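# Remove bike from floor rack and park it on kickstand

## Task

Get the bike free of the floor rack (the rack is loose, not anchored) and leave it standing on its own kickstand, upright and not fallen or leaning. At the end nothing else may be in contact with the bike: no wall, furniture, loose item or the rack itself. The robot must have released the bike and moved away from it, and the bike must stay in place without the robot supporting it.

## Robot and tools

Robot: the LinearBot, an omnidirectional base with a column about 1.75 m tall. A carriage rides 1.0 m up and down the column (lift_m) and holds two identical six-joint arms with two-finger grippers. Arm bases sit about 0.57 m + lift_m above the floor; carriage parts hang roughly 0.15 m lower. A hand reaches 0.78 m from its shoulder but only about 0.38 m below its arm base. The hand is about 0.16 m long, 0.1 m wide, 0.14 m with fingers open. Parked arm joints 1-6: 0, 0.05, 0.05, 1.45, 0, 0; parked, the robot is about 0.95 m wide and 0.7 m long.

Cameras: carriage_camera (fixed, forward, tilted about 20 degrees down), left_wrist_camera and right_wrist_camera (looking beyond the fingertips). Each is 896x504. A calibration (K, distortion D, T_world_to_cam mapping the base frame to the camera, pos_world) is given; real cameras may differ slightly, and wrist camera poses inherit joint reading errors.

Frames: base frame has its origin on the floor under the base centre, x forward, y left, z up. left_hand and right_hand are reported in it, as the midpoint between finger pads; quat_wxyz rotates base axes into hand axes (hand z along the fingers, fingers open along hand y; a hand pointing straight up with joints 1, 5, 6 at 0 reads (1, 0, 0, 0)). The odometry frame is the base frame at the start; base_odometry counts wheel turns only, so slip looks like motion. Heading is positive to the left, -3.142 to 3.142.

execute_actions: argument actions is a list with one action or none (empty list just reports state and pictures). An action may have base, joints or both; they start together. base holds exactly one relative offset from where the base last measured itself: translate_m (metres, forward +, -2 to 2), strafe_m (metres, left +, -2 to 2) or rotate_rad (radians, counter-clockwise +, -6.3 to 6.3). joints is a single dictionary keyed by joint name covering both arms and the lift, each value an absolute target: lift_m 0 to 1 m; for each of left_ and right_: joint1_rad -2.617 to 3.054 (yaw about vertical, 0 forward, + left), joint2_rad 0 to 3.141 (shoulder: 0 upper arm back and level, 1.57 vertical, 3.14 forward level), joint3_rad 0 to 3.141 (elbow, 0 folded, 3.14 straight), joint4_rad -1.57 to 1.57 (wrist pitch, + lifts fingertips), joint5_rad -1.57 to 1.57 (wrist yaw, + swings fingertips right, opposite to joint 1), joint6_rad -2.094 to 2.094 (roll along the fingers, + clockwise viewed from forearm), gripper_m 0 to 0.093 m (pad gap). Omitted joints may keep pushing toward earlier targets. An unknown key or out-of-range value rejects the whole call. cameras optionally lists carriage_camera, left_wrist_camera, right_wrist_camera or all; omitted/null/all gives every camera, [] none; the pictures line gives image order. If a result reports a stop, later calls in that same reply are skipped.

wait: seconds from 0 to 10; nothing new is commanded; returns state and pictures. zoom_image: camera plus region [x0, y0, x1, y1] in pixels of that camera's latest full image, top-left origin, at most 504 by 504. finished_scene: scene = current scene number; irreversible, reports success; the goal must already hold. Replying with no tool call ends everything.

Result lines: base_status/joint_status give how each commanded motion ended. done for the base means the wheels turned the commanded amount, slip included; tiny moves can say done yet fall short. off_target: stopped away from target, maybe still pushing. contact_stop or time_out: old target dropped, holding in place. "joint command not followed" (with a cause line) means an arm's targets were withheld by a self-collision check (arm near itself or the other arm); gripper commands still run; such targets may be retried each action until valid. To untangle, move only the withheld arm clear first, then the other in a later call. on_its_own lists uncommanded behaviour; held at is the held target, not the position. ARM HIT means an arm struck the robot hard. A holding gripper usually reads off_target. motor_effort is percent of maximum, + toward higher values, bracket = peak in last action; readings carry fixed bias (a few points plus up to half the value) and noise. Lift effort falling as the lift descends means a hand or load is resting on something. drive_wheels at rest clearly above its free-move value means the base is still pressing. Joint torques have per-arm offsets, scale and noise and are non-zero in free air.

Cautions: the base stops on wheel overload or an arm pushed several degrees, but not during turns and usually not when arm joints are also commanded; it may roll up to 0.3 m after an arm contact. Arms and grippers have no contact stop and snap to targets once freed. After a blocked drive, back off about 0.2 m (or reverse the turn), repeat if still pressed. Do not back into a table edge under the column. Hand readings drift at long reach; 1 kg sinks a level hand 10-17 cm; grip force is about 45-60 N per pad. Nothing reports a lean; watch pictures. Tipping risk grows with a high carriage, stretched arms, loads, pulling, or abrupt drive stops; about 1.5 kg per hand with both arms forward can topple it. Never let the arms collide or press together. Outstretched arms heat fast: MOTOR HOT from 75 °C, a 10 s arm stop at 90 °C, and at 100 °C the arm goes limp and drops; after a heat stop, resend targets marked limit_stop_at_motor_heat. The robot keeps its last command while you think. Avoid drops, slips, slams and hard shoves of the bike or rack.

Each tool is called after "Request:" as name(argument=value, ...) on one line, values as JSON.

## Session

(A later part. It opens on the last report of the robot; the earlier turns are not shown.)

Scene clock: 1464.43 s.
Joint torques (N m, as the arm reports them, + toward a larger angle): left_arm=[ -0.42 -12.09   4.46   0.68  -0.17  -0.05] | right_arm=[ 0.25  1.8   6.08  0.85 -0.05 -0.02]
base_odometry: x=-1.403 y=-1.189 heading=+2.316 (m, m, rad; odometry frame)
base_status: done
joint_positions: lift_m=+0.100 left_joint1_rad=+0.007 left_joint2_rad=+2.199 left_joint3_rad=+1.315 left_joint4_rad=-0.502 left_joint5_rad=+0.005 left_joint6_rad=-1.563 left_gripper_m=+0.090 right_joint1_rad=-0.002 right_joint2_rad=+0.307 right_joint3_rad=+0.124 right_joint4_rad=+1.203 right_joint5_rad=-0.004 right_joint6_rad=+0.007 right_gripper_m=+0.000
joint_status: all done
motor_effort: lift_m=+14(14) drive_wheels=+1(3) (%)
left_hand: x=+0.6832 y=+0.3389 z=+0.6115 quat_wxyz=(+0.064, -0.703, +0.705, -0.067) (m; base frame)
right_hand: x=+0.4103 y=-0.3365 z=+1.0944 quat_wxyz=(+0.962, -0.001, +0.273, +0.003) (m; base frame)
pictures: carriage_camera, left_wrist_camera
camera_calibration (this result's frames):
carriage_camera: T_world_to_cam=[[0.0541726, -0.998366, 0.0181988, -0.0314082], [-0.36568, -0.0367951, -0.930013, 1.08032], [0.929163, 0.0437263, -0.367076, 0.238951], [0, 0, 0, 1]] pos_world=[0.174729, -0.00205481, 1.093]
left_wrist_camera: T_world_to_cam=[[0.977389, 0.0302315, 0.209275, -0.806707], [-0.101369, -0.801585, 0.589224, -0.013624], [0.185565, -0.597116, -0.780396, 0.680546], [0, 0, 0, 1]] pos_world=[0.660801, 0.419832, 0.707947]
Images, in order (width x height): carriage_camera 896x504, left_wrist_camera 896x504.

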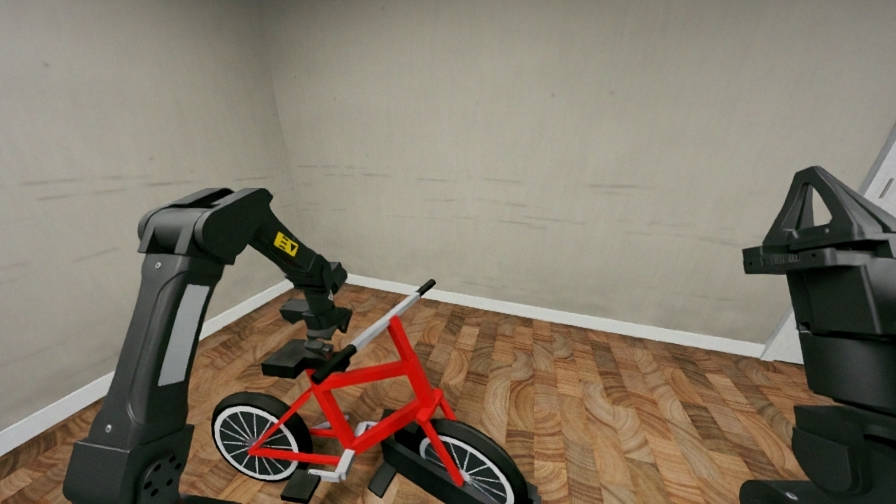

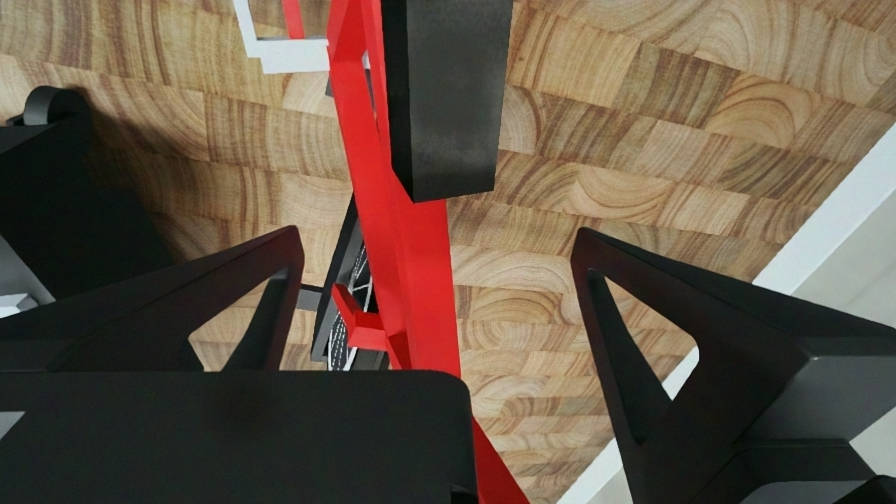

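Request:
execute_actions(actions=[{"base":{"strafe_m":0.03}}], cameras=[])

Request:
execute_actions(actions=[{"joints":{"lift_m":0.04}}], cameras=["carriage_camera","left_wrist_camera"])

Scene clock: 1471.33 s.
Joint torques (N m, as the arm reports them, + toward a larger angle): left_arm=[ -0.24 -12.01   4.33   0.67  -0.16  -0.05] | right_arm=[ 0.21  1.77  6.06  0.85 -0.04 -0.02]
base_odometry: x=-1.425 y=-1.209 heading=+2.316 (m, m, rad; odometry frame)
base_status: done
joint_positions: lift_m=+0.100 left_joint1_rad=+0.006 left_joint2_rad=+2.199 left_joint3_rad=+1.315 left_joint4_rad=-0.502 left_joint5_rad=+0.004 left_joint6_rad=-1.563 left_gripper_m=+0.090 right_joint1_rad=-0.002 right_joint2_rad=+0.307 right_joint3_rad=+0.124 right_joint4_rad=+1.203 right_joint5_rad=-0.004 right_joint6_rad=+0.007 right_gripper_m=+0.000
joint_status: not commanded
motor_effort: lift_m=+13(14) drive_wheels=+2(8) (%)
left_hand: x=+0.6832 y=+0.3386 z=+0.6115 quat_wxyz=(+0.064, -0.703, +0.705, -0.066) (m; base frame)
right_hand: x=+0.4103 y=-0.3365 z=+1.0944 quat_wxyz=(+0.962, -0.001, +0.273, +0.003) (m; base frame)
pictures: none
No camera images: the call's "cameras" was empty. Leave "cameras" out to get every camera's image.

Scene clock: 1472.10 s.
Joint torques (N m, as the arm reports them, + toward a larger angle): left_arm=[ -0.34 -12.08   4.48   0.68  -0.16  -0.05] | right_arm=[ 0.22  1.79  6.05  0.86 -0.05 -0.02]
base_odometry: x=-1.425 y=-1.209 heading=+2.316 (m, m, rad; odometry frame)
base_status: not commanded
joint_positions: lift_m=+0.040 left_joint1_rad=+0.006 left_joint2_rad=+2.200 left_joint3_rad=+1.315 left_joint4_rad=-0.501 left_joint5_rad=+0.004 left_joint6_rad=-1.563 left_gripper_m=+0.090 right_joint1_rad=-0.002 right_joint2_rad=+0.307 right_joint3_rad=+0.124 right_joint4_rad=+1.202 right_joint5_rad=-0.004 right_joint6_rad=+0.007 right_gripper_m=+0.000
joint_status: all done
motor_effort: lift_m=+12(13) drive_wheels=+2(4) (%)
left_hand: x=+0.6833 y=+0.3386 z=+0.5511 quat_wxyz=(+0.064, -0.703, +0.705, -0.066) (m; base frame)
right_hand: x=+0.4104 y=-0.3365 z=+1.0344 quat_wxyz=(+0.962, -0.001, +0.273, +0.003) (m; base frame)
pictures: carriage_camera, left_wrist_camera
camera_calibration (this result's frames):
carriage_camera: T_world_to_cam=[[0.0541726, -0.998366, 0.0181988, -0.0303168], [-0.36568, -0.0367951, -0.930013, 1.02455], [0.929163, 0.0437263, -0.367076, 0.216937], [0, 0, 0, 1]] pos_world=[0.174729, -0.00205481, 1.03302]
left_wrist_camera: T_world_to_cam=[[0.977418, 0.0290829, 0.209302, -0.793778], [-0.102114, -0.802153, 0.588323, 0.0229305], [0.185002, -0.59641, -0.781069, 0.633757], [0, 0, 0, 1]] pos_world=[0.660949, 0.419458, 0.647657]
Images, in order (width x height): carriage_camera 896x504, left_wrist_camera 896x504.

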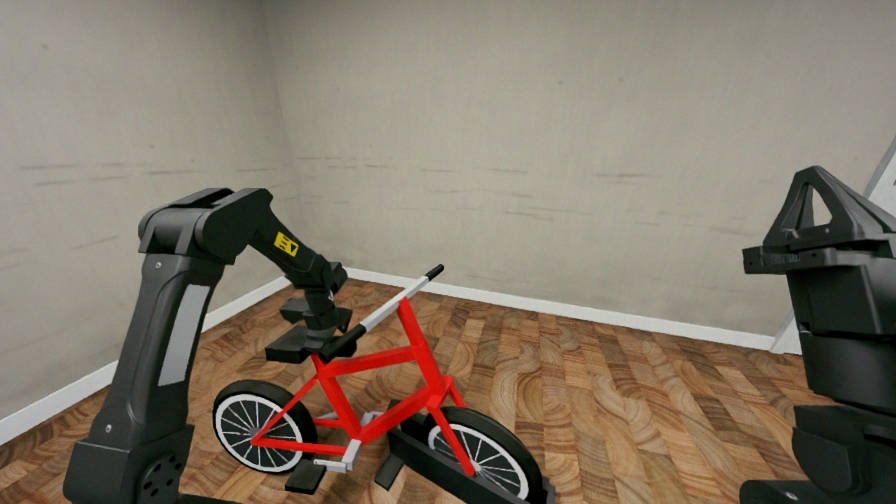

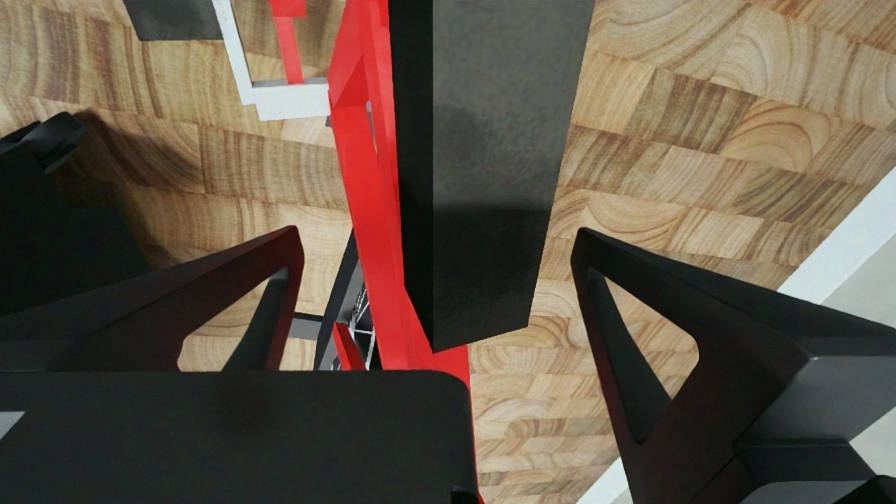

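Nose is between the fingers. A bit lower, close, pull.

Request:
execute_actions(actions=[{"joints":{"lift_m":0.02}}], cameras=[])

Request:
execute_actions(actions=[{"joints":{"left_gripper_m":0}}], cameras=[])

Request:
execute_actions(actions=[{"base":{"strafe_m":0.15},"joints":{"lift_m":0.035}}], cameras=["carriage_camera"])

Scene clock: 1478.83 s.
Joint torques (N m, as the arm reports them, + toward a larger angle): left_arm=[ -0.36 -12.2    4.37   0.64  -0.17  -0.04] | right_arm=[ 0.22  1.77  6.11  0.84 -0.05 -0.02]
base_odometry: x=-1.425 y=-1.209 heading=+2.316 (m, m, rad; odometry frame)
base_status: not commanded
joint_positions: lift_m=+0.020 left_joint1_rad=+0.006 left_joint2_rad=+2.202 left_joint3_rad=+1.315 left_joint4_rad=-0.500 left_joint5_rad=+0.004 left_joint6_rad=-1.563 left_gripper_m=+0.090 right_joint1_rad=-0.002 right_joint2_rad=+0.307 right_joint3_rad=+0.124 right_joint4_rad=+1.201 right_joint5_rad=-0.004 right_joint6_rad=+0.007 right_gripper_m=+0.000
joint_status: all done
motor_effort: lift_m=+12(13) drive_wheels=+2(2) (%)
left_hand: x=+0.6832 y=+0.3386 z=+0.5303 quat_wxyz=(+0.064, -0.703, +0.705, -0.066) (m; base frame)
right_hand: x=+0.4106 y=-0.3365 z=+1.0143 quat_wxyz=(+0.962, -0.001, +0.273, +0.003) (m; base frame)
pictures: none
No camera images: the call's "cameras" was empty. Leave "cameras" out to get every camera's image.

Scene clock: 1479.53 s.
Joint torques (N m, as the arm reports them, + toward a larger angle): left_arm=[ -0.3  -12.31   4.53   0.36  -0.18  -0.03] | right_arm=[ 0.22  1.78  6.03  0.86 -0.03 -0.02]
base_odometry: x=-1.425 y=-1.209 heading=+2.316 (m, m, rad; odometry frame)
base_status: not commanded
joint_positions: lift_m=+0.020 left_joint1_rad=+0.006 left_joint2_rad=+2.202 left_joint3_rad=+1.315 left_joint4_rad=-0.457 left_joint5_rad=+0.005 left_joint6_rad=-1.565 left_gripper_m=+0.047 right_joint1_rad=-0.002 right_joint2_rad=+0.307 right_joint3_rad=+0.124 right_joint4_rad=+1.201 right_joint5_rad=-0.004 right_joint6_rad=+0.007 right_gripper_m=+0.000
joint_status: left_gripper_m off_target (ended at +0.047, target +0.000)
motor_effort: lift_m=+13(13) drive_wheels=+3(4) (%)
left_hand: x=+0.6937 y=+0.3386 z=+0.5325 quat_wxyz=(+0.079, -0.702, +0.703, -0.081) (m; base frame)
right_hand: x=+0.4106 y=-0.3365 z=+1.0143 quat_wxyz=(+0.962, -0.001, +0.273, +0.003) (m; base frame)
pictures: none
No camera images: the call's "cameras" was empty. Leave "cameras" out to get every camera's image.

Scene clock: 1480.83 s.
Joint torques (N m, as the arm reports them, + toward a larger angle): left_arm=[  2.89 -13.99   4.48   0.53  -1.02   0.17] | right_arm=[ 0.19  1.93  6.03  0.83 -0.04 -0.01]
base_odometry: x=-1.459 y=-1.241 heading=+2.316 (m, m, rad; odometry frame)
base_status: strafe_m contact_stop (by the wheels' count: +0.047 of +0.150)
joint_positions: lift_m=+0.035 left_joint1_rad=-0.037 left_joint2_rad=+2.222 left_joint3_rad=+1.314 left_joint4_rad=-0.487 left_joint5_rad=+0.108 left_joint6_rad=-1.584 left_gripper_m=+0.045 right_joint1_rad=-0.002 right_joint2_rad=+0.307 right_joint3_rad=+0.124 right_joint4_rad=+1.204 right_joint5_rad=-0.004 right_joint6_rad=+0.007 right_gripper_m=+0.000
joint_status: all done
motor_effort: lift_m=+18(22) drive_wheels=-5(12) (%)
left_hand: x=+0.6810 y=+0.3029 z=+0.5378 quat_wxyz=(+0.021, -0.692, +0.715, -0.100) (m; base frame)
right_hand: x=+0.4100 y=-0.3365 z=+1.0289 quat_wxyz=(+0.962, -0.001, +0.272, +0.003) (m; base frame)
pictures: carriage_camera
camera_calibration (this result's frames):
carriage_camera: T_world_to_cam=[[0.0541726, -0.998366, 0.0181988, -0.030213], [-0.36568, -0.0367951, -0.930013, 1.01924], [0.929163, 0.0437263, -0.367076, 0.214844], [0, 0, 0, 1]] pos_world=[0.174729, -0.00205481, 1.02732]
Images, in order (width x height): carriage_camera 896x504.

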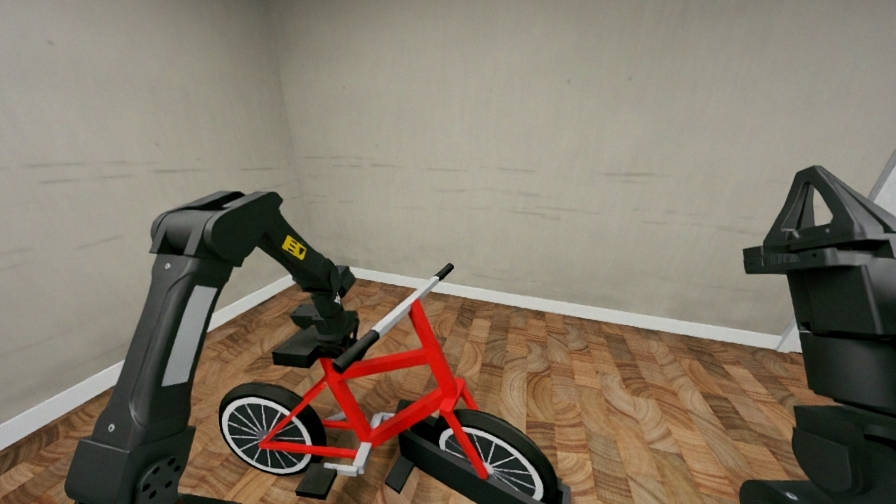

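Request:
execute_actions(actions=[{"base":{"strafe_m":0.15},"joints":{"left_joint1_rad":0.0,"lift_m":0.035}}], cameras=["carriage_camera"])

Scene clock: 1486.37 s.
Joint torques (N m, as the arm reports them, + toward a larger angle): left_arm=[  2.2  -13.89   4.42   0.54  -1.01   0.24] | right_arm=[ 0.23  1.83  6.12  0.83 -0.06 -0.01]
base_odometry: x=-1.499 y=-1.278 heading=+2.315 (m, m, rad; odometry frame)
base_status: strafe_m contact_stop (by the wheels' count: +0.054 of +0.150)
joint_positions: lift_m=+0.035 left_joint1_rad=-0.028 left_joint2_rad=+2.222 left_joint3_rad=+1.314 left_joint4_rad=-0.488 left_joint5_rad=+0.107 left_joint6_rad=-1.592 left_gripper_m=+0.044 right_joint1_rad=-0.002 right_joint2_rad=+0.307 right_joint3_rad=+0.123 right_joint4_rad=+1.204 right_joint5_rad=-0.004 right_joint6_rad=+0.007 right_gripper_m=+0.000
joint_status: left_joint1_rad off_target (ended at -0.028, target +0.000); the others done
motor_effort: lift_m=+17(20) drive_wheels=+1(14) (%)
left_hand: x=+0.6812 y=+0.3071 z=+0.5381 quat_wxyz=(+0.022, -0.698, +0.709, -0.100) (m; base frame)
right_hand: x=+0.4100 y=-0.3365 z=+1.0288 quat_wxyz=(+0.962, -0.001, +0.272, +0.003) (m; base frame)
pictures: carriage_camera
camera_calibration (this result's frames):
carriage_camera: T_world_to_cam=[[0.0541726, -0.998366, 0.0181988, -0.0302131], [-0.36568, -0.0367951, -0.930013, 1.01925], [0.929163, 0.0437263, -0.367076, 0.214845], [0, 0, 0, 1]] pos_world=[0.174729, -0.00205481, 1.02733]
Images, in order (width x height): carriage_camera 896x504.

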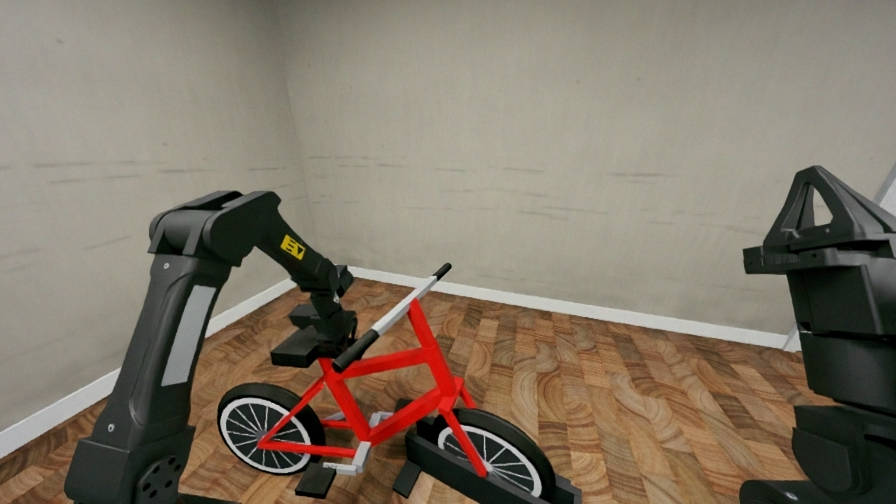

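Request:
zoom_image(camera="carriage_camera", region=[330,360,630,504])

Region (330, 360, 630, 504) of carriage_camera's 896x504 image, scaled by 1.680, with more detail than that image has; it fills the top 242 rows of this view, and the rest is white.

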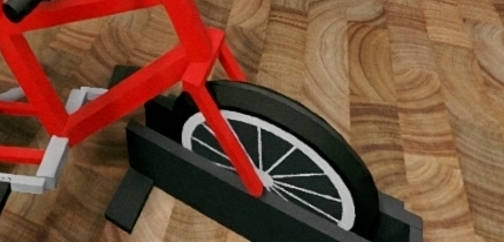

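Request:
execute_actions(actions=[{"joints":{"left_gripper_m":0.09,"left_joint1_rad":0,"left_joint5_rad":0}}], cameras=[])

Request:
execute_actions(actions=[{"joints":{"lift_m":0.3}}], cameras=[])

Request:
execute_actions(actions=[{"joints":{"lift_m":0.62,"left_joint2_rad":3.14,"left_joint3_rad":1.9,"left_joint4_rad":-0.33,"left_joint6_rad":0}}], cameras=[])

Request:
execute_actions(actions=[{"base":{"strafe_m":-0.2}}], cameras=["carriage_camera","left_wrist_camera"])

Scene clock: 1505.73 s.
Joint torques (N m, as the arm reports them, + toward a larger angle): left_arm=[  0.77 -13.36   4.48   0.36  -0.25   0.1 ] | right_arm=[ 0.2   1.85  6.08  0.82 -0.03 -0.02]
base_odometry: x=-1.499 y=-1.278 heading=+2.316 (m, m, rad; odometry frame)
base_status: not commanded
joint_positions: lift_m=+0.035 left_joint1_rad=-0.008 left_joint2_rad=+2.215 left_joint3_rad=+1.314 left_joint4_rad=-0.461 left_joint5_rad=+0.015 left_joint6_rad=-1.577 left_gripper_m=+0.090 right_joint1_rad=-0.002 right_joint2_rad=+0.307 right_joint3_rad=+0.123 right_joint4_rad=+1.204 right_joint5_rad=-0.004 right_joint6_rad=+0.007 right_gripper_m=+0.000
joint_status: all done
motor_effort: lift_m=+18(18) drive_wheels=+2(1) (%)
left_hand: x=+0.6898 y=+0.3310 z=+0.5411 quat_wxyz=(+0.068, -0.702, +0.704, -0.080) (m; base frame)
right_hand: x=+0.4100 y=-0.3365 z=+1.0288 quat_wxyz=(+0.962, -0.001, +0.272, +0.003) (m; base frame)
pictures: none
No camera images: the call's "cameras" was empty. Leave "cameras" out to get every camera's image.

Scene clock: 1507.33 s.
Joint torques (N m, as the arm reports them, + toward a larger angle): left_arm=[  0.73 -12.24   4.51   0.62  -0.18   0.1 ] | right_arm=[ 0.25  1.92  6.1   0.81 -0.04 -0.03]
base_odometry: x=-1.499 y=-1.278 heading=+2.316 (m, m, rad; odometry frame)
base_status: not commanded
joint_positions: lift_m=+0.300 left_joint1_rad=-0.008 left_joint2_rad=+2.202 left_joint3_rad=+1.314 left_joint4_rad=-0.494 left_joint5_rad=+0.006 left_joint6_rad=-1.577 left_gripper_m=+0.090 right_joint1_rad=-0.002 right_joint2_rad=+0.307 right_joint3_rad=+0.123 right_joint4_rad=+1.204 right_joint5_rad=-0.004 right_joint6_rad=+0.007 right_gripper_m=+0.000
joint_status: all done
motor_effort: lift_m=+18(20) drive_wheels=+1(1) (%)
left_hand: x=+0.6842 y=+0.3326 z=+0.8099 quat_wxyz=(+0.064, -0.703, +0.705, -0.069) (m; base frame)
right_hand: x=+0.4100 y=-0.3365 z=+1.2939 quat_wxyz=(+0.962, -0.001, +0.272, +0.003) (m; base frame)
pictures: none
No camera images: the call's "cameras" was empty. Leave "cameras" out to get every camera's image.

Scene clock: 1509.17 s.
Joint torques (N m, as the arm reports them, + toward a larger angle): left_arm=[  0.6  -13.57   5.05   0.34  -0.11   0.09] | right_arm=[ 0.21  1.82  6.02  0.83 -0.04 -0.02]
base_odometry: x=-1.499 y=-1.278 heading=+2.316 (m, m, rad; odometry frame)
base_status: not commanded
joint_positions: lift_m=+0.620 left_joint1_rad=-0.007 left_joint2_rad=+3.133 left_joint3_rad=+1.880 left_joint4_rad=-0.331 left_joint5_rad=+0.006 left_joint6_rad=-0.008 left_gripper_m=+0.090 right_joint1_rad=-0.002 right_joint2_rad=+0.307 right_joint3_rad=+0.123 right_joint4_rad=+1.204 right_joint5_rad=-0.004 right_joint6_rad=+0.007 right_gripper_m=+0.000
joint_status: all done
motor_effort: lift_m=+17(22) drive_wheels=+2(2) (%)
left_hand: x=+0.6751 y=+0.3333 z=+0.8527 quat_wxyz=(-0.007, -0.001, +1.000, -0.003) (m; base frame)
right_hand: x=+0.4101 y=-0.3366 z=+1.6139 quat_wxyz=(+0.962, -0.001, +0.272, +0.003) (m; base frame)
pictures: none
No camera images: the call's "cameras" was empty. Leave "cameras" out to get every camera's image.

Scene clock: 1511.33 s.
Joint torques (N m, as the arm reports them, + toward a larger angle): left_arm=[  0.45 -13.55   5.06   0.34  -0.09   0.08] | right_arm=[ 0.24  1.86  6.17  0.85 -0.03 -0.02]
base_odometry: x=-1.352 y=-1.143 heading=+2.315 (m, m, rad; odometry frame)
base_status: done
joint_positions: lift_m=+0.620 left_joint1_rad=-0.004 left_joint2_rad=+3.133 left_joint3_rad=+1.880 left_joint4_rad=-0.330 left_joint5_rad=+0.004 left_joint6_rad=-0.008 left_gripper_m=+0.090 right_joint1_rad=-0.002 right_joint2_rad=+0.307 right_joint3_rad=+0.123 right_joint4_rad=+1.204 right_joint5_rad=-0.004 right_joint6_rad=+0.007 right_gripper_m=+0.000
joint_status: not commanded
motor_effort: lift_m=+18(18) drive_wheels=+0(9) (%)
left_hand: x=+0.6754 y=+0.3346 z=+0.8527 quat_wxyz=(-0.006, -0.002, +1.000, -0.002) (m; base frame)
right_hand: x=+0.4101 y=-0.3366 z=+1.6139 quat_wxyz=(+0.962, -0.001, +0.272, +0.003) (m; base frame)
pictures: carriage_camera, left_wrist_camera
camera_calibration (this result's frames):
carriage_camera: T_world_to_cam=[[0.0541726, -0.998366, 0.0181988, -0.0408622], [-0.36568, -0.0367951, -0.930013, 1.56345], [0.929163, 0.0437263, -0.367076, 0.429641], [0, 0, 0, 1]] pos_world=[0.174729, -0.00205481, 1.61248]
left_wrist_camera: T_world_to_cam=[[0.0358518, -0.9989, 0.030207, 0.283537], [-0.796102, -0.0102754, 0.605075, 0.0309117], [-0.604099, -0.0457409, -0.795595, 1.22952], [0, 0, 0, 1]] pos_world=[0.757195, 0.339782, 0.95093]
Images, in order (width x height): carriage_camera 896x504, left_wrist_camera 896x504.

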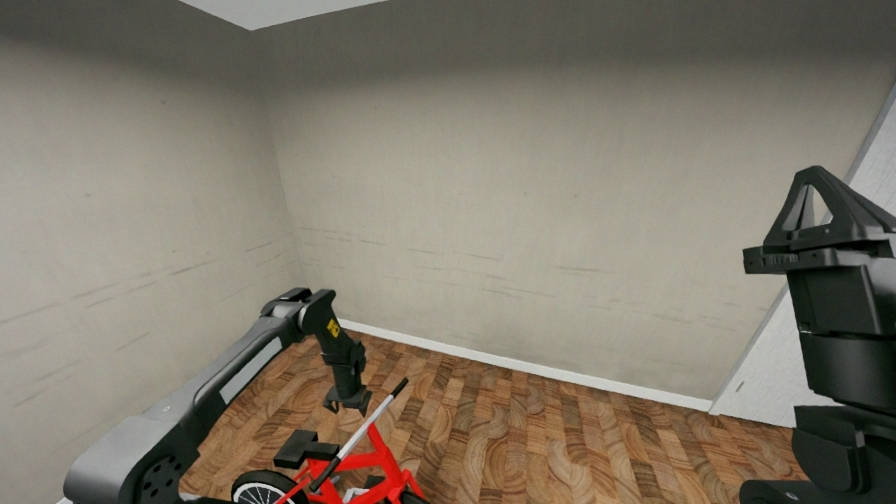

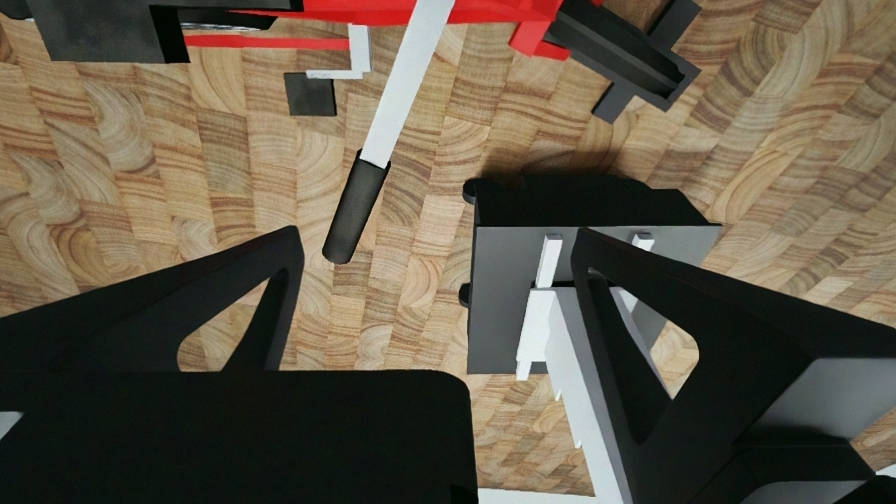

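Request:
execute_actions(actions=[{"base":{"translate_m":0.03},"joints":{"lift_m":0.53,"left_joint6_rad":0.35}}], cameras=["carriage_camera","left_wrist_camera"])

Scene clock: 1518.97 s.
Joint torques (N m, as the arm reports them, + toward a larger angle): left_arm=[  0.41 -13.57   5.06   0.31  -0.06   0.09] | right_arm=[ 0.24  1.76  6.1   0.87 -0.05 -0.01]
base_odometry: x=-1.372 y=-1.121 heading=+2.315 (m, m, rad; odometry frame)
base_status: done
joint_positions: lift_m=+0.530 left_joint1_rad=-0.004 left_joint2_rad=+3.133 left_joint3_rad=+1.880 left_joint4_rad=-0.328 left_joint5_rad=+0.004 left_joint6_rad=+0.342 left_gripper_m=+0.090 right_joint1_rad=-0.002 right_joint2_rad=+0.307 right_joint3_rad=+0.123 right_joint4_rad=+1.201 right_joint5_rad=-0.004 right_joint6_rad=+0.007 right_gripper_m=+0.000
joint_status: all done
motor_effort: lift_m=+12(14) drive_wheels=+3(8) (%)
left_hand: x=+0.6761 y=+0.3346 z=+0.7634 quat_wxyz=(-0.005, +0.172, +0.985, -0.003) (m; base frame)
right_hand: x=+0.4107 y=-0.3366 z=+1.5241 quat_wxyz=(+0.962, -0.001, +0.273, +0.003) (m; base frame)
pictures: carriage_camera, left_wrist_camera
camera_calibration (this result's frames):
carriage_camera: T_world_to_cam=[[0.0541726, -0.998366, 0.0181988, -0.0392348], [-0.36568, -0.0367951, -0.930013, 1.48028], [0.929163, 0.0437263, -0.367076, 0.396816], [0, 0, 0, 1]] pos_world=[0.174729, -0.00205481, 1.52306]
left_wrist_camera: T_world_to_cam=[[-0.308735, -0.950549, 0.0337618, 0.500282], [-0.753221, 0.266011, 0.601578, -0.0333161], [-0.58081, 0.160298, -0.7981, 1.07611], [0, 0, 0, 1]] pos_world=[0.754374, 0.311906, 0.861993]
Images, in order (width x height): carriage_camera 896x504, left_wrist_camera 896x504.

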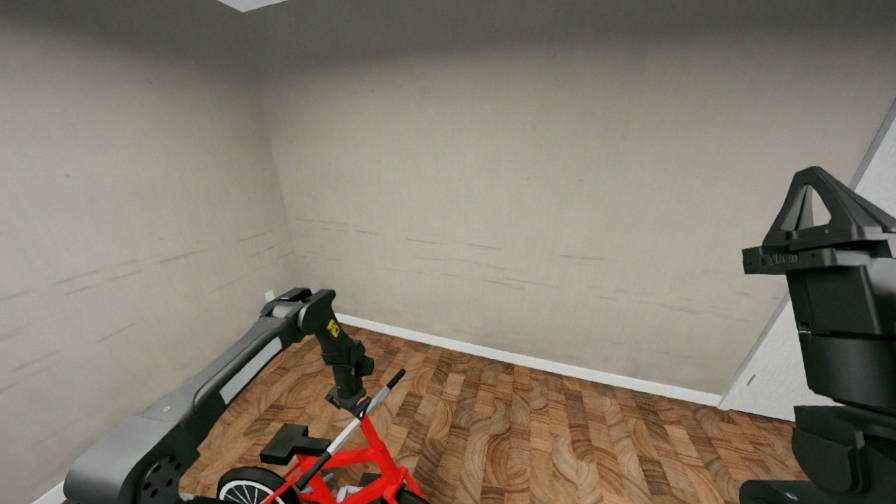

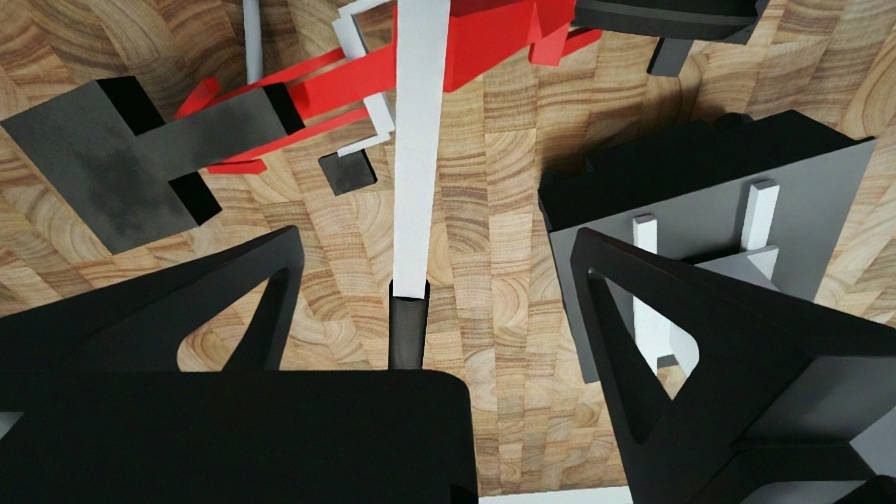

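Request:
execute_actions(actions=[{"base":{"strafe_m":0.012},"joints":{"lift_m":0.47}}], cameras=["carriage_camera","left_wrist_camera"])

Scene clock: 1524.47 s.
Joint torques (N m, as the arm reports them, + toward a larger angle): left_arm=[  0.32 -13.6    4.85   0.32  -0.06   0.1 ] | right_arm=[ 0.2   1.81  6.07  0.86 -0.04 -0.01]
base_odometry: x=-1.381 y=-1.129 heading=+2.315 (m, m, rad; odometry frame)
base_status: done
joint_positions: lift_m=+0.470 left_joint1_rad=-0.004 left_joint2_rad=+3.133 left_joint3_rad=+1.882 left_joint4_rad=-0.330 left_joint5_rad=+0.004 left_joint6_rad=+0.342 left_gripper_m=+0.090 right_joint1_rad=-0.002 right_joint2_rad=+0.307 right_joint3_rad=+0.123 right_joint4_rad=+1.201 right_joint5_rad=-0.004 right_joint6_rad=+0.007 right_gripper_m=+0.000
joint_status: all done
motor_effort: lift_m=+13(13) drive_wheels=+2(3) (%)
left_hand: x=+0.6767 y=+0.3347 z=+0.7037 quat_wxyz=(-0.005, +0.172, +0.985, -0.003) (m; base frame)
right_hand: x=+0.4106 y=-0.3366 z=+1.4641 quat_wxyz=(+0.962, -0.001, +0.273, +0.003) (m; base frame)
pictures: carriage_camera, left_wrist_camera
camera_calibration (this result's frames):
carriage_camera: T_world_to_cam=[[0.0541726, -0.998366, 0.0181988, -0.0381424], [-0.36568, -0.0367951, -0.930013, 1.42446], [0.929163, 0.0437263, -0.367076, 0.374781], [0, 0, 0, 1]] pos_world=[0.174729, -0.00205481, 1.46303]
left_wrist_camera: T_world_to_cam=[[-0.308756, -0.950572, 0.0329194, 0.503215], [-0.75345, 0.265559, 0.601491, 0.00338475], [-0.580502, 0.160911, -0.798201, 1.02842], [0, 0, 0, 1]] pos_world=[0.75492, 0.311959, 0.802283]
Images, in order (width x height): carriage_camera 896x504, left_wrist_camera 896x504.

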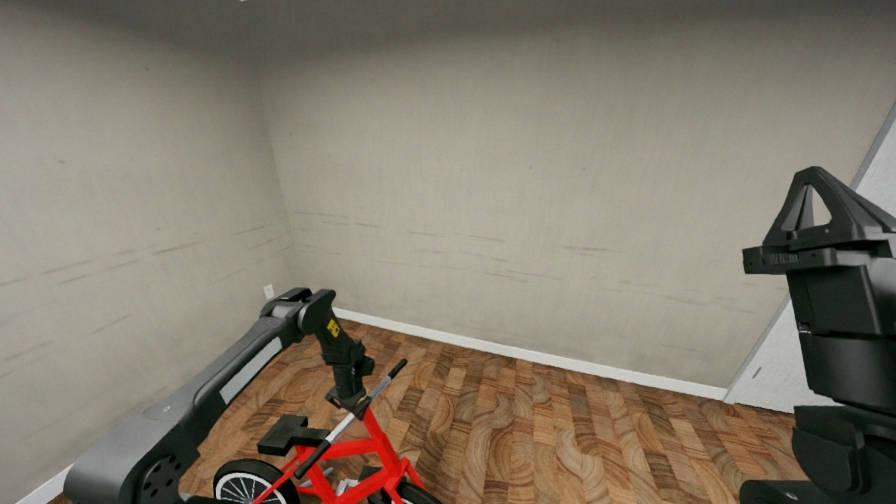

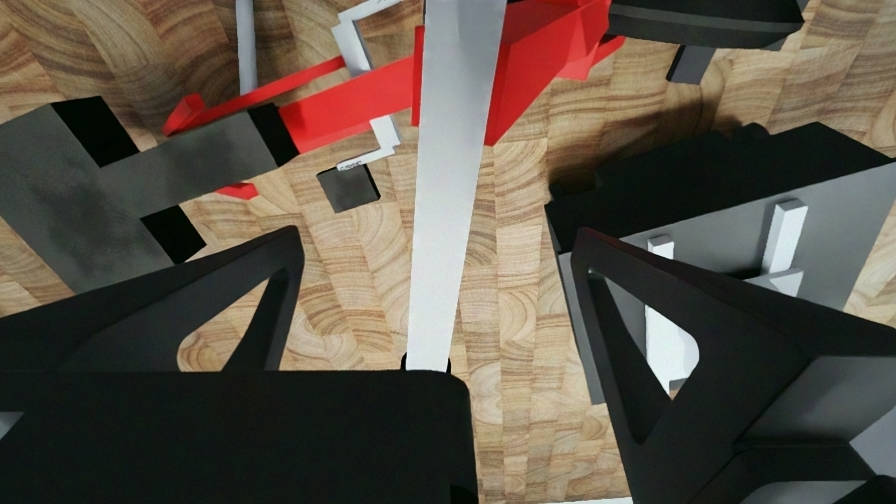

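Request:
execute_actions(actions=[{"base":{"translate_m":0.025},"joints":{"lift_m":0.425}}], cameras=["left_wrist_camera"])

Request:
execute_actions(actions=[{"joints":{"left_gripper_m":0}}], cameras=[])

Request:
execute_actions(actions=[{"joints":{"lift_m":0.55}}], cameras=["carriage_camera","left_wrist_camera"])

Scene clock: 1531.37 s.
Joint torques (N m, as the arm reports them, + toward a larger angle): left_arm=[  0.54 -13.58   4.89   0.35  -0.05   0.09] | right_arm=[ 0.22  1.76  5.99  0.86 -0.04 -0.01]
base_odometry: x=-1.398 y=-1.110 heading=+2.315 (m, m, rad; odometry frame)
base_status: done
joint_positions: lift_m=+0.425 left_joint1_rad=-0.004 left_joint2_rad=+3.133 left_joint3_rad=+1.882 left_joint4_rad=-0.329 left_joint5_rad=+0.004 left_joint6_rad=+0.342 left_gripper_m=+0.090 right_joint1_rad=-0.002 right_joint2_rad=+0.307 right_joint3_rad=+0.123 right_joint4_rad=+1.202 right_joint5_rad=-0.004 right_joint6_rad=+0.007 right_gripper_m=+0.000
joint_status: all done
motor_effort: lift_m=+15(14) drive_wheels=-1(10) (%)
left_hand: x=+0.6768 y=+0.3347 z=+0.6587 quat_wxyz=(-0.004, +0.172, +0.985, -0.003) (m; base frame)
right_hand: x=+0.4105 y=-0.3366 z=+1.4192 quat_wxyz=(+0.962, -0.001, +0.273, +0.003) (m; base frame)
pictures: left_wrist_camera
camera_calibration (this result's frames):
left_wrist_camera: T_world_to_cam=[[-0.308781, -0.950571, 0.0326867, 0.504925], [-0.753909, 0.265561, 0.600915, 0.0313055], [-0.579893, 0.160908, -0.798644, 0.992458], [0, 0, 0, 1]] pos_world=[0.755032, 0.311959, 0.757305]
Images, in order (width x height): left_wrist_camera 896x504.

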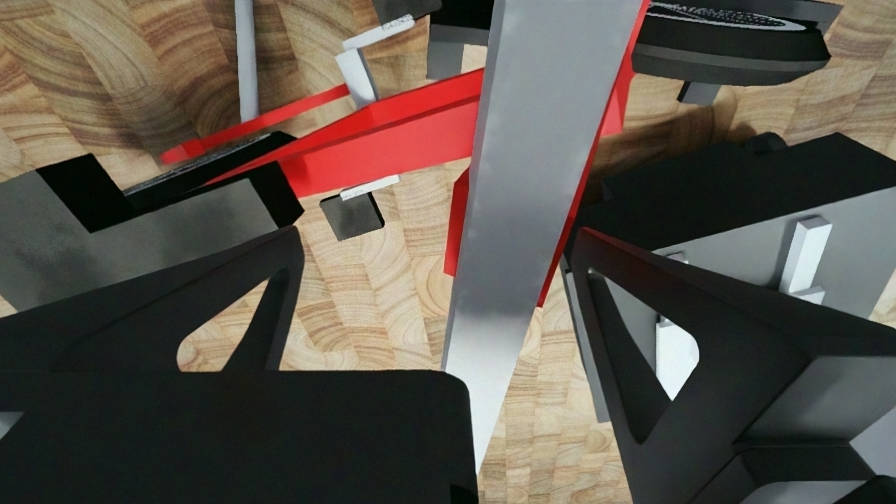

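Scene clock: 1532.07 s.
Joint torques (N m, as the arm reports them, + toward a larger angle): left_arm=[  0.77 -13.47   4.81   0.56  -0.91   0.06] | right_arm=[ 0.23  1.82  6.14  0.85 -0.04 -0.01]
base_odometry: x=-1.398 y=-1.110 heading=+2.315 (m, m, rad; odometry frame)
base_status: not commanded
joint_positions: lift_m=+0.425 left_joint1_rad=-0.008 left_joint2_rad=+3.133 left_joint3_rad=+1.882 left_joint4_rad=-0.362 left_joint5_rad=+0.105 left_joint6_rad=+0.346 left_gripper_m=+0.033 right_joint1_rad=-0.002 right_joint2_rad=+0.307 right_joint3_rad=+0.123 right_joint4_rad=+1.202 right_joint5_rad=-0.003 right_joint6_rad=+0.007 right_gripper_m=+0.000
joint_status: left_gripper_m off_target (ended at +0.033, target +0.000)
motor_effort: lift_m=+14(13) drive_wheels=-1(0) (%)
left_hand: x=+0.6688 y=+0.3157 z=+0.6598 quat_wxyz=(-0.012, +0.175, +0.983, -0.055) (m; base frame)
right_hand: x=+0.4105 y=-0.3367 z=+1.4192 quat_wxyz=(+0.962, +0.000, +0.273, +0.003) (m; base frame)
pictures: none
No camera images: the call's "cameras" was empty. Leave "cameras" out to get every camera's image.

Scene clock: 1533.20 s.
Joint torques (N m, as the arm reports them, + toward a larger angle): left_arm=[  0.54 -13.65   4.73   0.32  -0.1   -0.07] | right_arm=[ 0.2   1.89  6.29  0.84 -0.06 -0.01]
base_odometry: x=-1.397 y=-1.110 heading=+2.315 (m, m, rad; odometry frame)
base_status: not commanded
joint_positions: lift_m=+0.550 left_joint1_rad=-0.004 left_joint2_rad=+3.133 left_joint3_rad=+1.884 left_joint4_rad=-0.329 left_joint5_rad=+0.007 left_joint6_rad=+0.359 left_gripper_m=+0.000 right_joint1_rad=-0.002 right_joint2_rad=+0.306 right_joint3_rad=+0.119 right_joint4_rad=+1.204 right_joint5_rad=-0.003 right_joint6_rad=+0.006 right_gripper_m=+0.000
joint_status: all done
on_its_own: left_gripper_m moved -0.033 to your old target +0.000
motor_effort: lift_m=+16(27) drive_wheels=+1(6) (%)
left_hand: x=+0.6776 y=+0.3341 z=+0.7833 quat_wxyz=(-0.003, +0.180, +0.984, -0.004) (m; base frame)
right_hand: x=+0.4105 y=-0.3368 z=+1.5426 quat_wxyz=(+0.962, +0.000, +0.273, +0.003) (m; base frame)
pictures: carriage_camera, left_wrist_camera
camera_calibration (this result's frames):
carriage_camera: T_world_to_cam=[[0.0541726, -0.998366, 0.0181988, -0.0395871], [-0.36568, -0.0367951, -0.930013, 1.49828], [0.929163, 0.0437263, -0.367076, 0.403921], [0, 0, 0, 1]] pos_world=[0.174729, -0.00205481, 1.54241]
left_wrist_camera: T_world_to_cam=[[-0.32473, -0.945142, 0.0354564, 0.507356], [-0.750525, 0.280314, 0.598445, -0.0481162], [-0.575555, 0.167722, -0.800379, 1.08869], [0, 0, 0, 1]] pos_world=[0.75524, 0.310414, 0.882167]
Images, in order (width x height): carriage_camera 896x504, left_wrist_camera 896x504.

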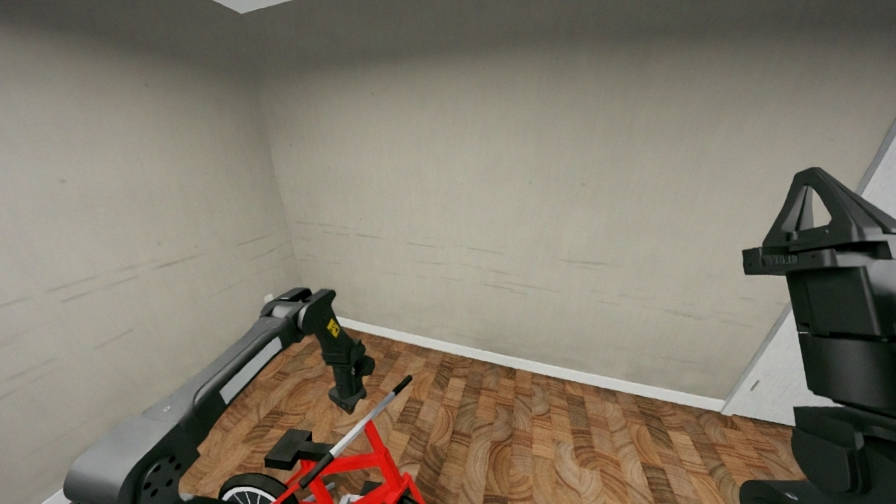

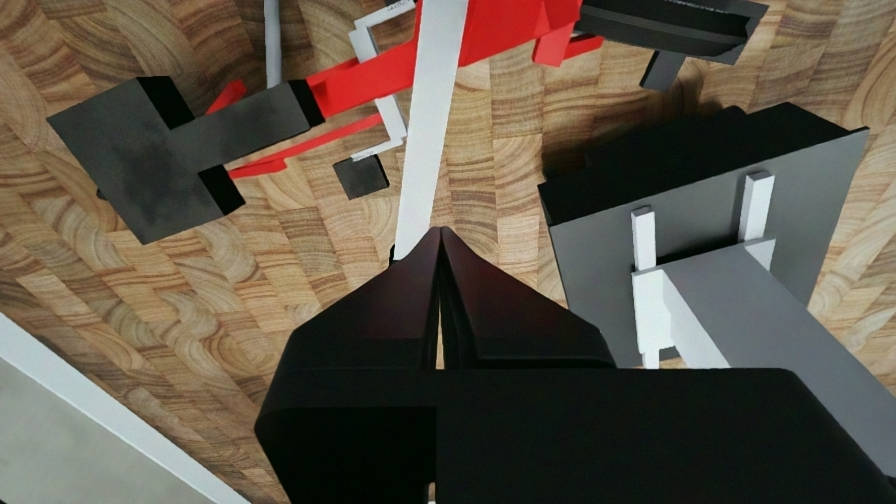

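Request:
execute_actions(actions=[{"base":{"translate_m":-0.035},"joints":{"left_gripper_m":0.09,"lift_m":0.48}}], cameras=["left_wrist_camera"])

Request:
execute_actions(actions=[{"joints":{"lift_m":0.4}}], cameras=["left_wrist_camera"])

Scene clock: 1538.33 s.
Joint torques (N m, as the arm reports them, + toward a larger angle): left_arm=[  0.44 -13.52   4.79   0.35  -0.09  -0.07] | right_arm=[ 0.25  1.96  6.32  0.84 -0.05  0.  ]
base_odometry: x=-1.374 y=-1.136 heading=+2.314 (m, m, rad; odometry frame)
base_status: done
joint_positions: lift_m=+0.480 left_joint1_rad=-0.004 left_joint2_rad=+3.132 left_joint3_rad=+1.884 left_joint4_rad=-0.332 left_joint5_rad=+0.006 left_joint6_rad=+0.358 left_gripper_m=+0.090 right_joint1_rad=-0.002 right_joint2_rad=+0.306 right_joint3_rad=+0.119 right_joint4_rad=+1.202 right_joint5_rad=-0.003 right_joint6_rad=+0.006 right_gripper_m=+0.000
joint_status: all done
motor_effort: lift_m=+14(13) drive_wheels=-2(6) (%)
left_hand: x=+0.6772 y=+0.3342 z=+0.7141 quat_wxyz=(-0.004, +0.180, +0.984, -0.004) (m; base frame)
right_hand: x=+0.4108 y=-0.3368 z=+1.4730 quat_wxyz=(+0.962, +0.000, +0.274, +0.003) (m; base frame)
pictures: left_wrist_camera
camera_calibration (this result's frames):
left_wrist_camera: T_world_to_cam=[[-0.323934, -0.945415, 0.0354632, 0.509328], [-0.749363, 0.27928, 0.600381, -0.00890396], [-0.577514, 0.167909, -0.798927, 1.0332], [0, 0, 0, 1]] pos_world=[0.755002, 0.310529, 0.812734]
Images, in order (width x height): left_wrist_camera 896x504.

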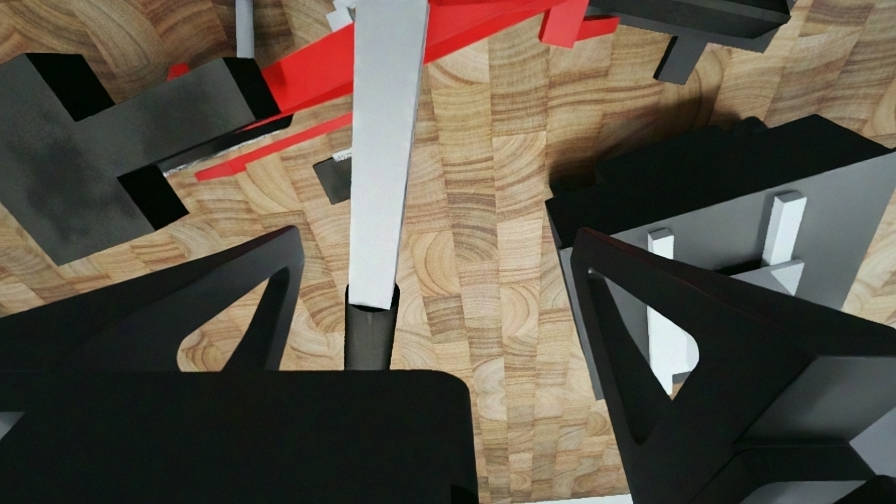

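Scene clock: 1539.20 s.
Joint torques (N m, as the arm reports them, + toward a larger angle): left_arm=[  0.44 -13.56   4.85   0.34  -0.08  -0.07] | right_arm=[ 0.21  1.96  6.28  0.83 -0.06 -0.01]
base_odometry: x=-1.374 y=-1.136 heading=+2.314 (m, m, rad; odometry frame)
base_status: not commanded
joint_positions: lift_m=+0.400 left_joint1_rad=-0.004 left_joint2_rad=+3.132 left_joint3_rad=+1.884 left_joint4_rad=-0.329 left_joint5_rad=+0.006 left_joint6_rad=+0.358 left_gripper_m=+0.090 right_joint1_rad=-0.002 right_joint2_rad=+0.306 right_joint3_rad=+0.119 right_joint4_rad=+1.202 right_joint5_rad=-0.003 right_joint6_rad=+0.006 right_gripper_m=+0.000
joint_status: all done
motor_effort: lift_m=+14(12) drive_wheels=-2(2) (%)
left_hand: x=+0.6777 y=+0.3344 z=+0.6341 quat_wxyz=(-0.003, +0.180, +0.984, -0.003) (m; base frame)
right_hand: x=+0.4108 y=-0.3368 z=+1.3930 quat_wxyz=(+0.962, +0.000, +0.274, +0.003) (m; base frame)
pictures: left_wrist_camera
camera_calibration (this result's frames):
left_wrist_camera: T_world_to_cam=[[-0.32402, -0.945439, 0.0340081, 0.513458], [-0.750736, 0.278833, 0.598873, 0.0415504], [-0.57568, 0.168515, -0.800122, 0.968898], [0, 0, 0, 1]] pos_world=[0.755339, 0.310583, 0.732892]
Images, in order (width x height): left_wrist_camera 896x504.

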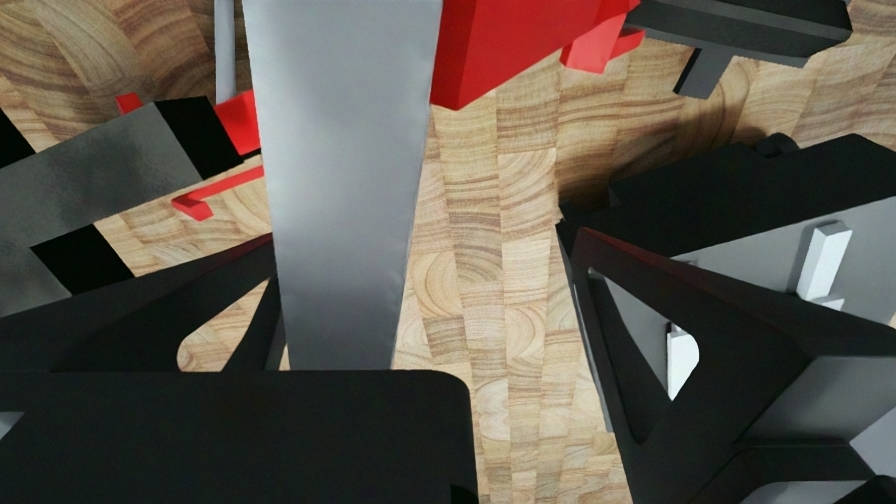

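Request:
execute_actions(actions=[{"base":{"strafe_m":0.025}}], cameras=[])

Request:
execute_actions(actions=[{"joints":{"left_gripper_m":0}}], cameras=[])

Request:
execute_actions(actions=[{"joints":{"lift_m":0.5}}], cameras=["carriage_camera","left_wrist_camera"])

Scene clock: 1543.90 s.
Joint torques (N m, as the arm reports them, + toward a larger angle): left_arm=[  0.17 -13.51   4.88   0.32  -0.06  -0.07] | right_arm=[ 0.24  1.88  6.32  0.84 -0.07 -0.01]
base_odometry: x=-1.392 y=-1.153 heading=+2.314 (m, m, rad; odometry frame)
base_status: done
joint_positions: lift_m=+0.400 left_joint1_rad=-0.002 left_joint2_rad=+3.132 left_joint3_rad=+1.884 left_joint4_rad=-0.329 left_joint5_rad=+0.004 left_joint6_rad=+0.358 left_gripper_m=+0.090 right_joint1_rad=-0.002 right_joint2_rad=+0.306 right_joint3_rad=+0.119 right_joint4_rad=+1.202 right_joint5_rad=-0.003 right_joint6_rad=+0.006 right_gripper_m=+0.000
joint_status: not commanded
motor_effort: lift_m=+14(13) drive_wheels=+2(6) (%)
left_hand: x=+0.6777 y=+0.3356 z=+0.6341 quat_wxyz=(-0.003, +0.179, +0.984, -0.003) (m; base frame)
right_hand: x=+0.4108 y=-0.3368 z=+1.3930 quat_wxyz=(+0.962, +0.000, +0.274, +0.003) (m; base frame)
pictures: none
No camera images: the call's "cameras" was empty. Leave "cameras" out to get every camera's image.

Scene clock: 1544.63 s.
Joint torques (N m, as the arm reports them, + toward a larger angle): left_arm=[  0.39 -13.54   4.73   0.4   -0.04  -1.1 ] | right_arm=[ 0.23  1.94  6.33  0.85 -0.05 -0.01]
base_odometry: x=-1.392 y=-1.153 heading=+2.314 (m, m, rad; odometry frame)
base_status: not commanded
joint_positions: lift_m=+0.400 left_joint1_rad=-0.004 left_joint2_rad=+3.132 left_joint3_rad=+1.884 left_joint4_rad=-0.338 left_joint5_rad=+0.005 left_joint6_rad=+0.466 left_gripper_m=+0.016 right_joint1_rad=-0.002 right_joint2_rad=+0.306 right_joint3_rad=+0.119 right_joint4_rad=+1.202 right_joint5_rad=-0.003 right_joint6_rad=+0.006 right_gripper_m=+0.000
joint_status: left_gripper_m off_target (ended at +0.016, target +0.000)
motor_effort: lift_m=+12(13) drive_wheels=+2(2) (%)
left_hand: x=+0.6757 y=+0.3344 z=+0.6341 quat_wxyz=(-0.007, +0.233, +0.972, -0.004) (m; base frame)
right_hand: x=+0.4108 y=-0.3368 z=+1.3930 quat_wxyz=(+0.962, +0.000, +0.274, +0.003) (m; base frame)
pictures: none
No camera images: the call's "cameras" was empty. Leave "cameras" out to get every camera's image.

Scene clock: 1546.40 s.
Joint torques (N m, as the arm reports them, + toward a larger angle): left_arm=[ -1.24 -13.12   8.74   0.06  -0.17   0.76] | right_arm=[ 0.22  1.89  6.33  0.83 -0.06  0.  ]
base_odometry: x=-1.392 y=-1.153 heading=+2.314 (m, m, rad; odometry frame)
base_status: not commanded
joint_positions: lift_m=+0.499 left_joint1_rad=+0.018 left_joint2_rad=+3.134 left_joint3_rad=+1.819 left_joint4_rad=-0.309 left_joint5_rad=+0.015 left_joint6_rad=+0.272 left_gripper_m=+0.019 right_joint1_rad=-0.002 right_joint2_rad=+0.306 right_joint3_rad=+0.119 right_joint4_rad=+1.204 right_joint5_rad=-0.002 right_joint6_rad=+0.006 right_gripper_m=+0.000
joint_status: all done
motor_effort: lift_m=+23(33) drive_wheels=+1(5) (%)
left_hand: x=+0.6520 y=+0.3416 z=+0.7244 quat_wxyz=(-0.025, +0.126, +0.992, -0.011) (m; base frame)
right_hand: x=+0.4105 y=-0.3369 z=+1.4919 quat_wxyz=(+0.962, +0.000, +0.273, +0.003) (m; base frame)
pictures: carriage_camera, left_wrist_camera
camera_calibration (this result's frames):
carriage_camera: T_world_to_cam=[[0.0541726, -0.998366, 0.0181988, -0.0386664], [-0.36568, -0.0367951, -0.930013, 1.45123], [0.929163, 0.0437263, -0.367076, 0.38535], [0, 0, 0, 1]] pos_world=[0.174729, -0.00205481, 1.49182]
left_wrist_camera: T_world_to_cam=[[-0.217237, -0.974647, 0.0535895, 0.435093], [-0.748227, 0.201526, 0.632095, -0.033148], [-0.626869, 0.0972173, -0.773036, 1.06324], [0, 0, 0, 1]] pos_world=[0.736231, 0.327376, 0.819563]
Images, in order (width x height): carriage_camera 896x504, left_wrist_camera 896x504.

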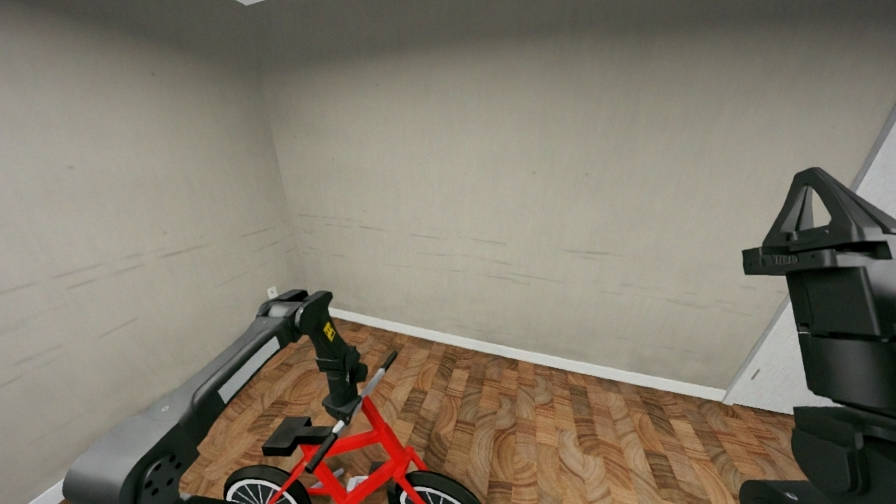

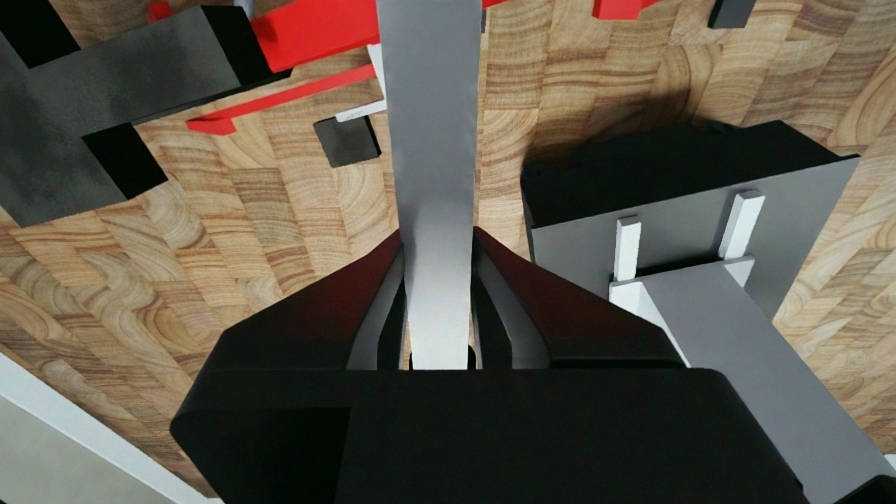

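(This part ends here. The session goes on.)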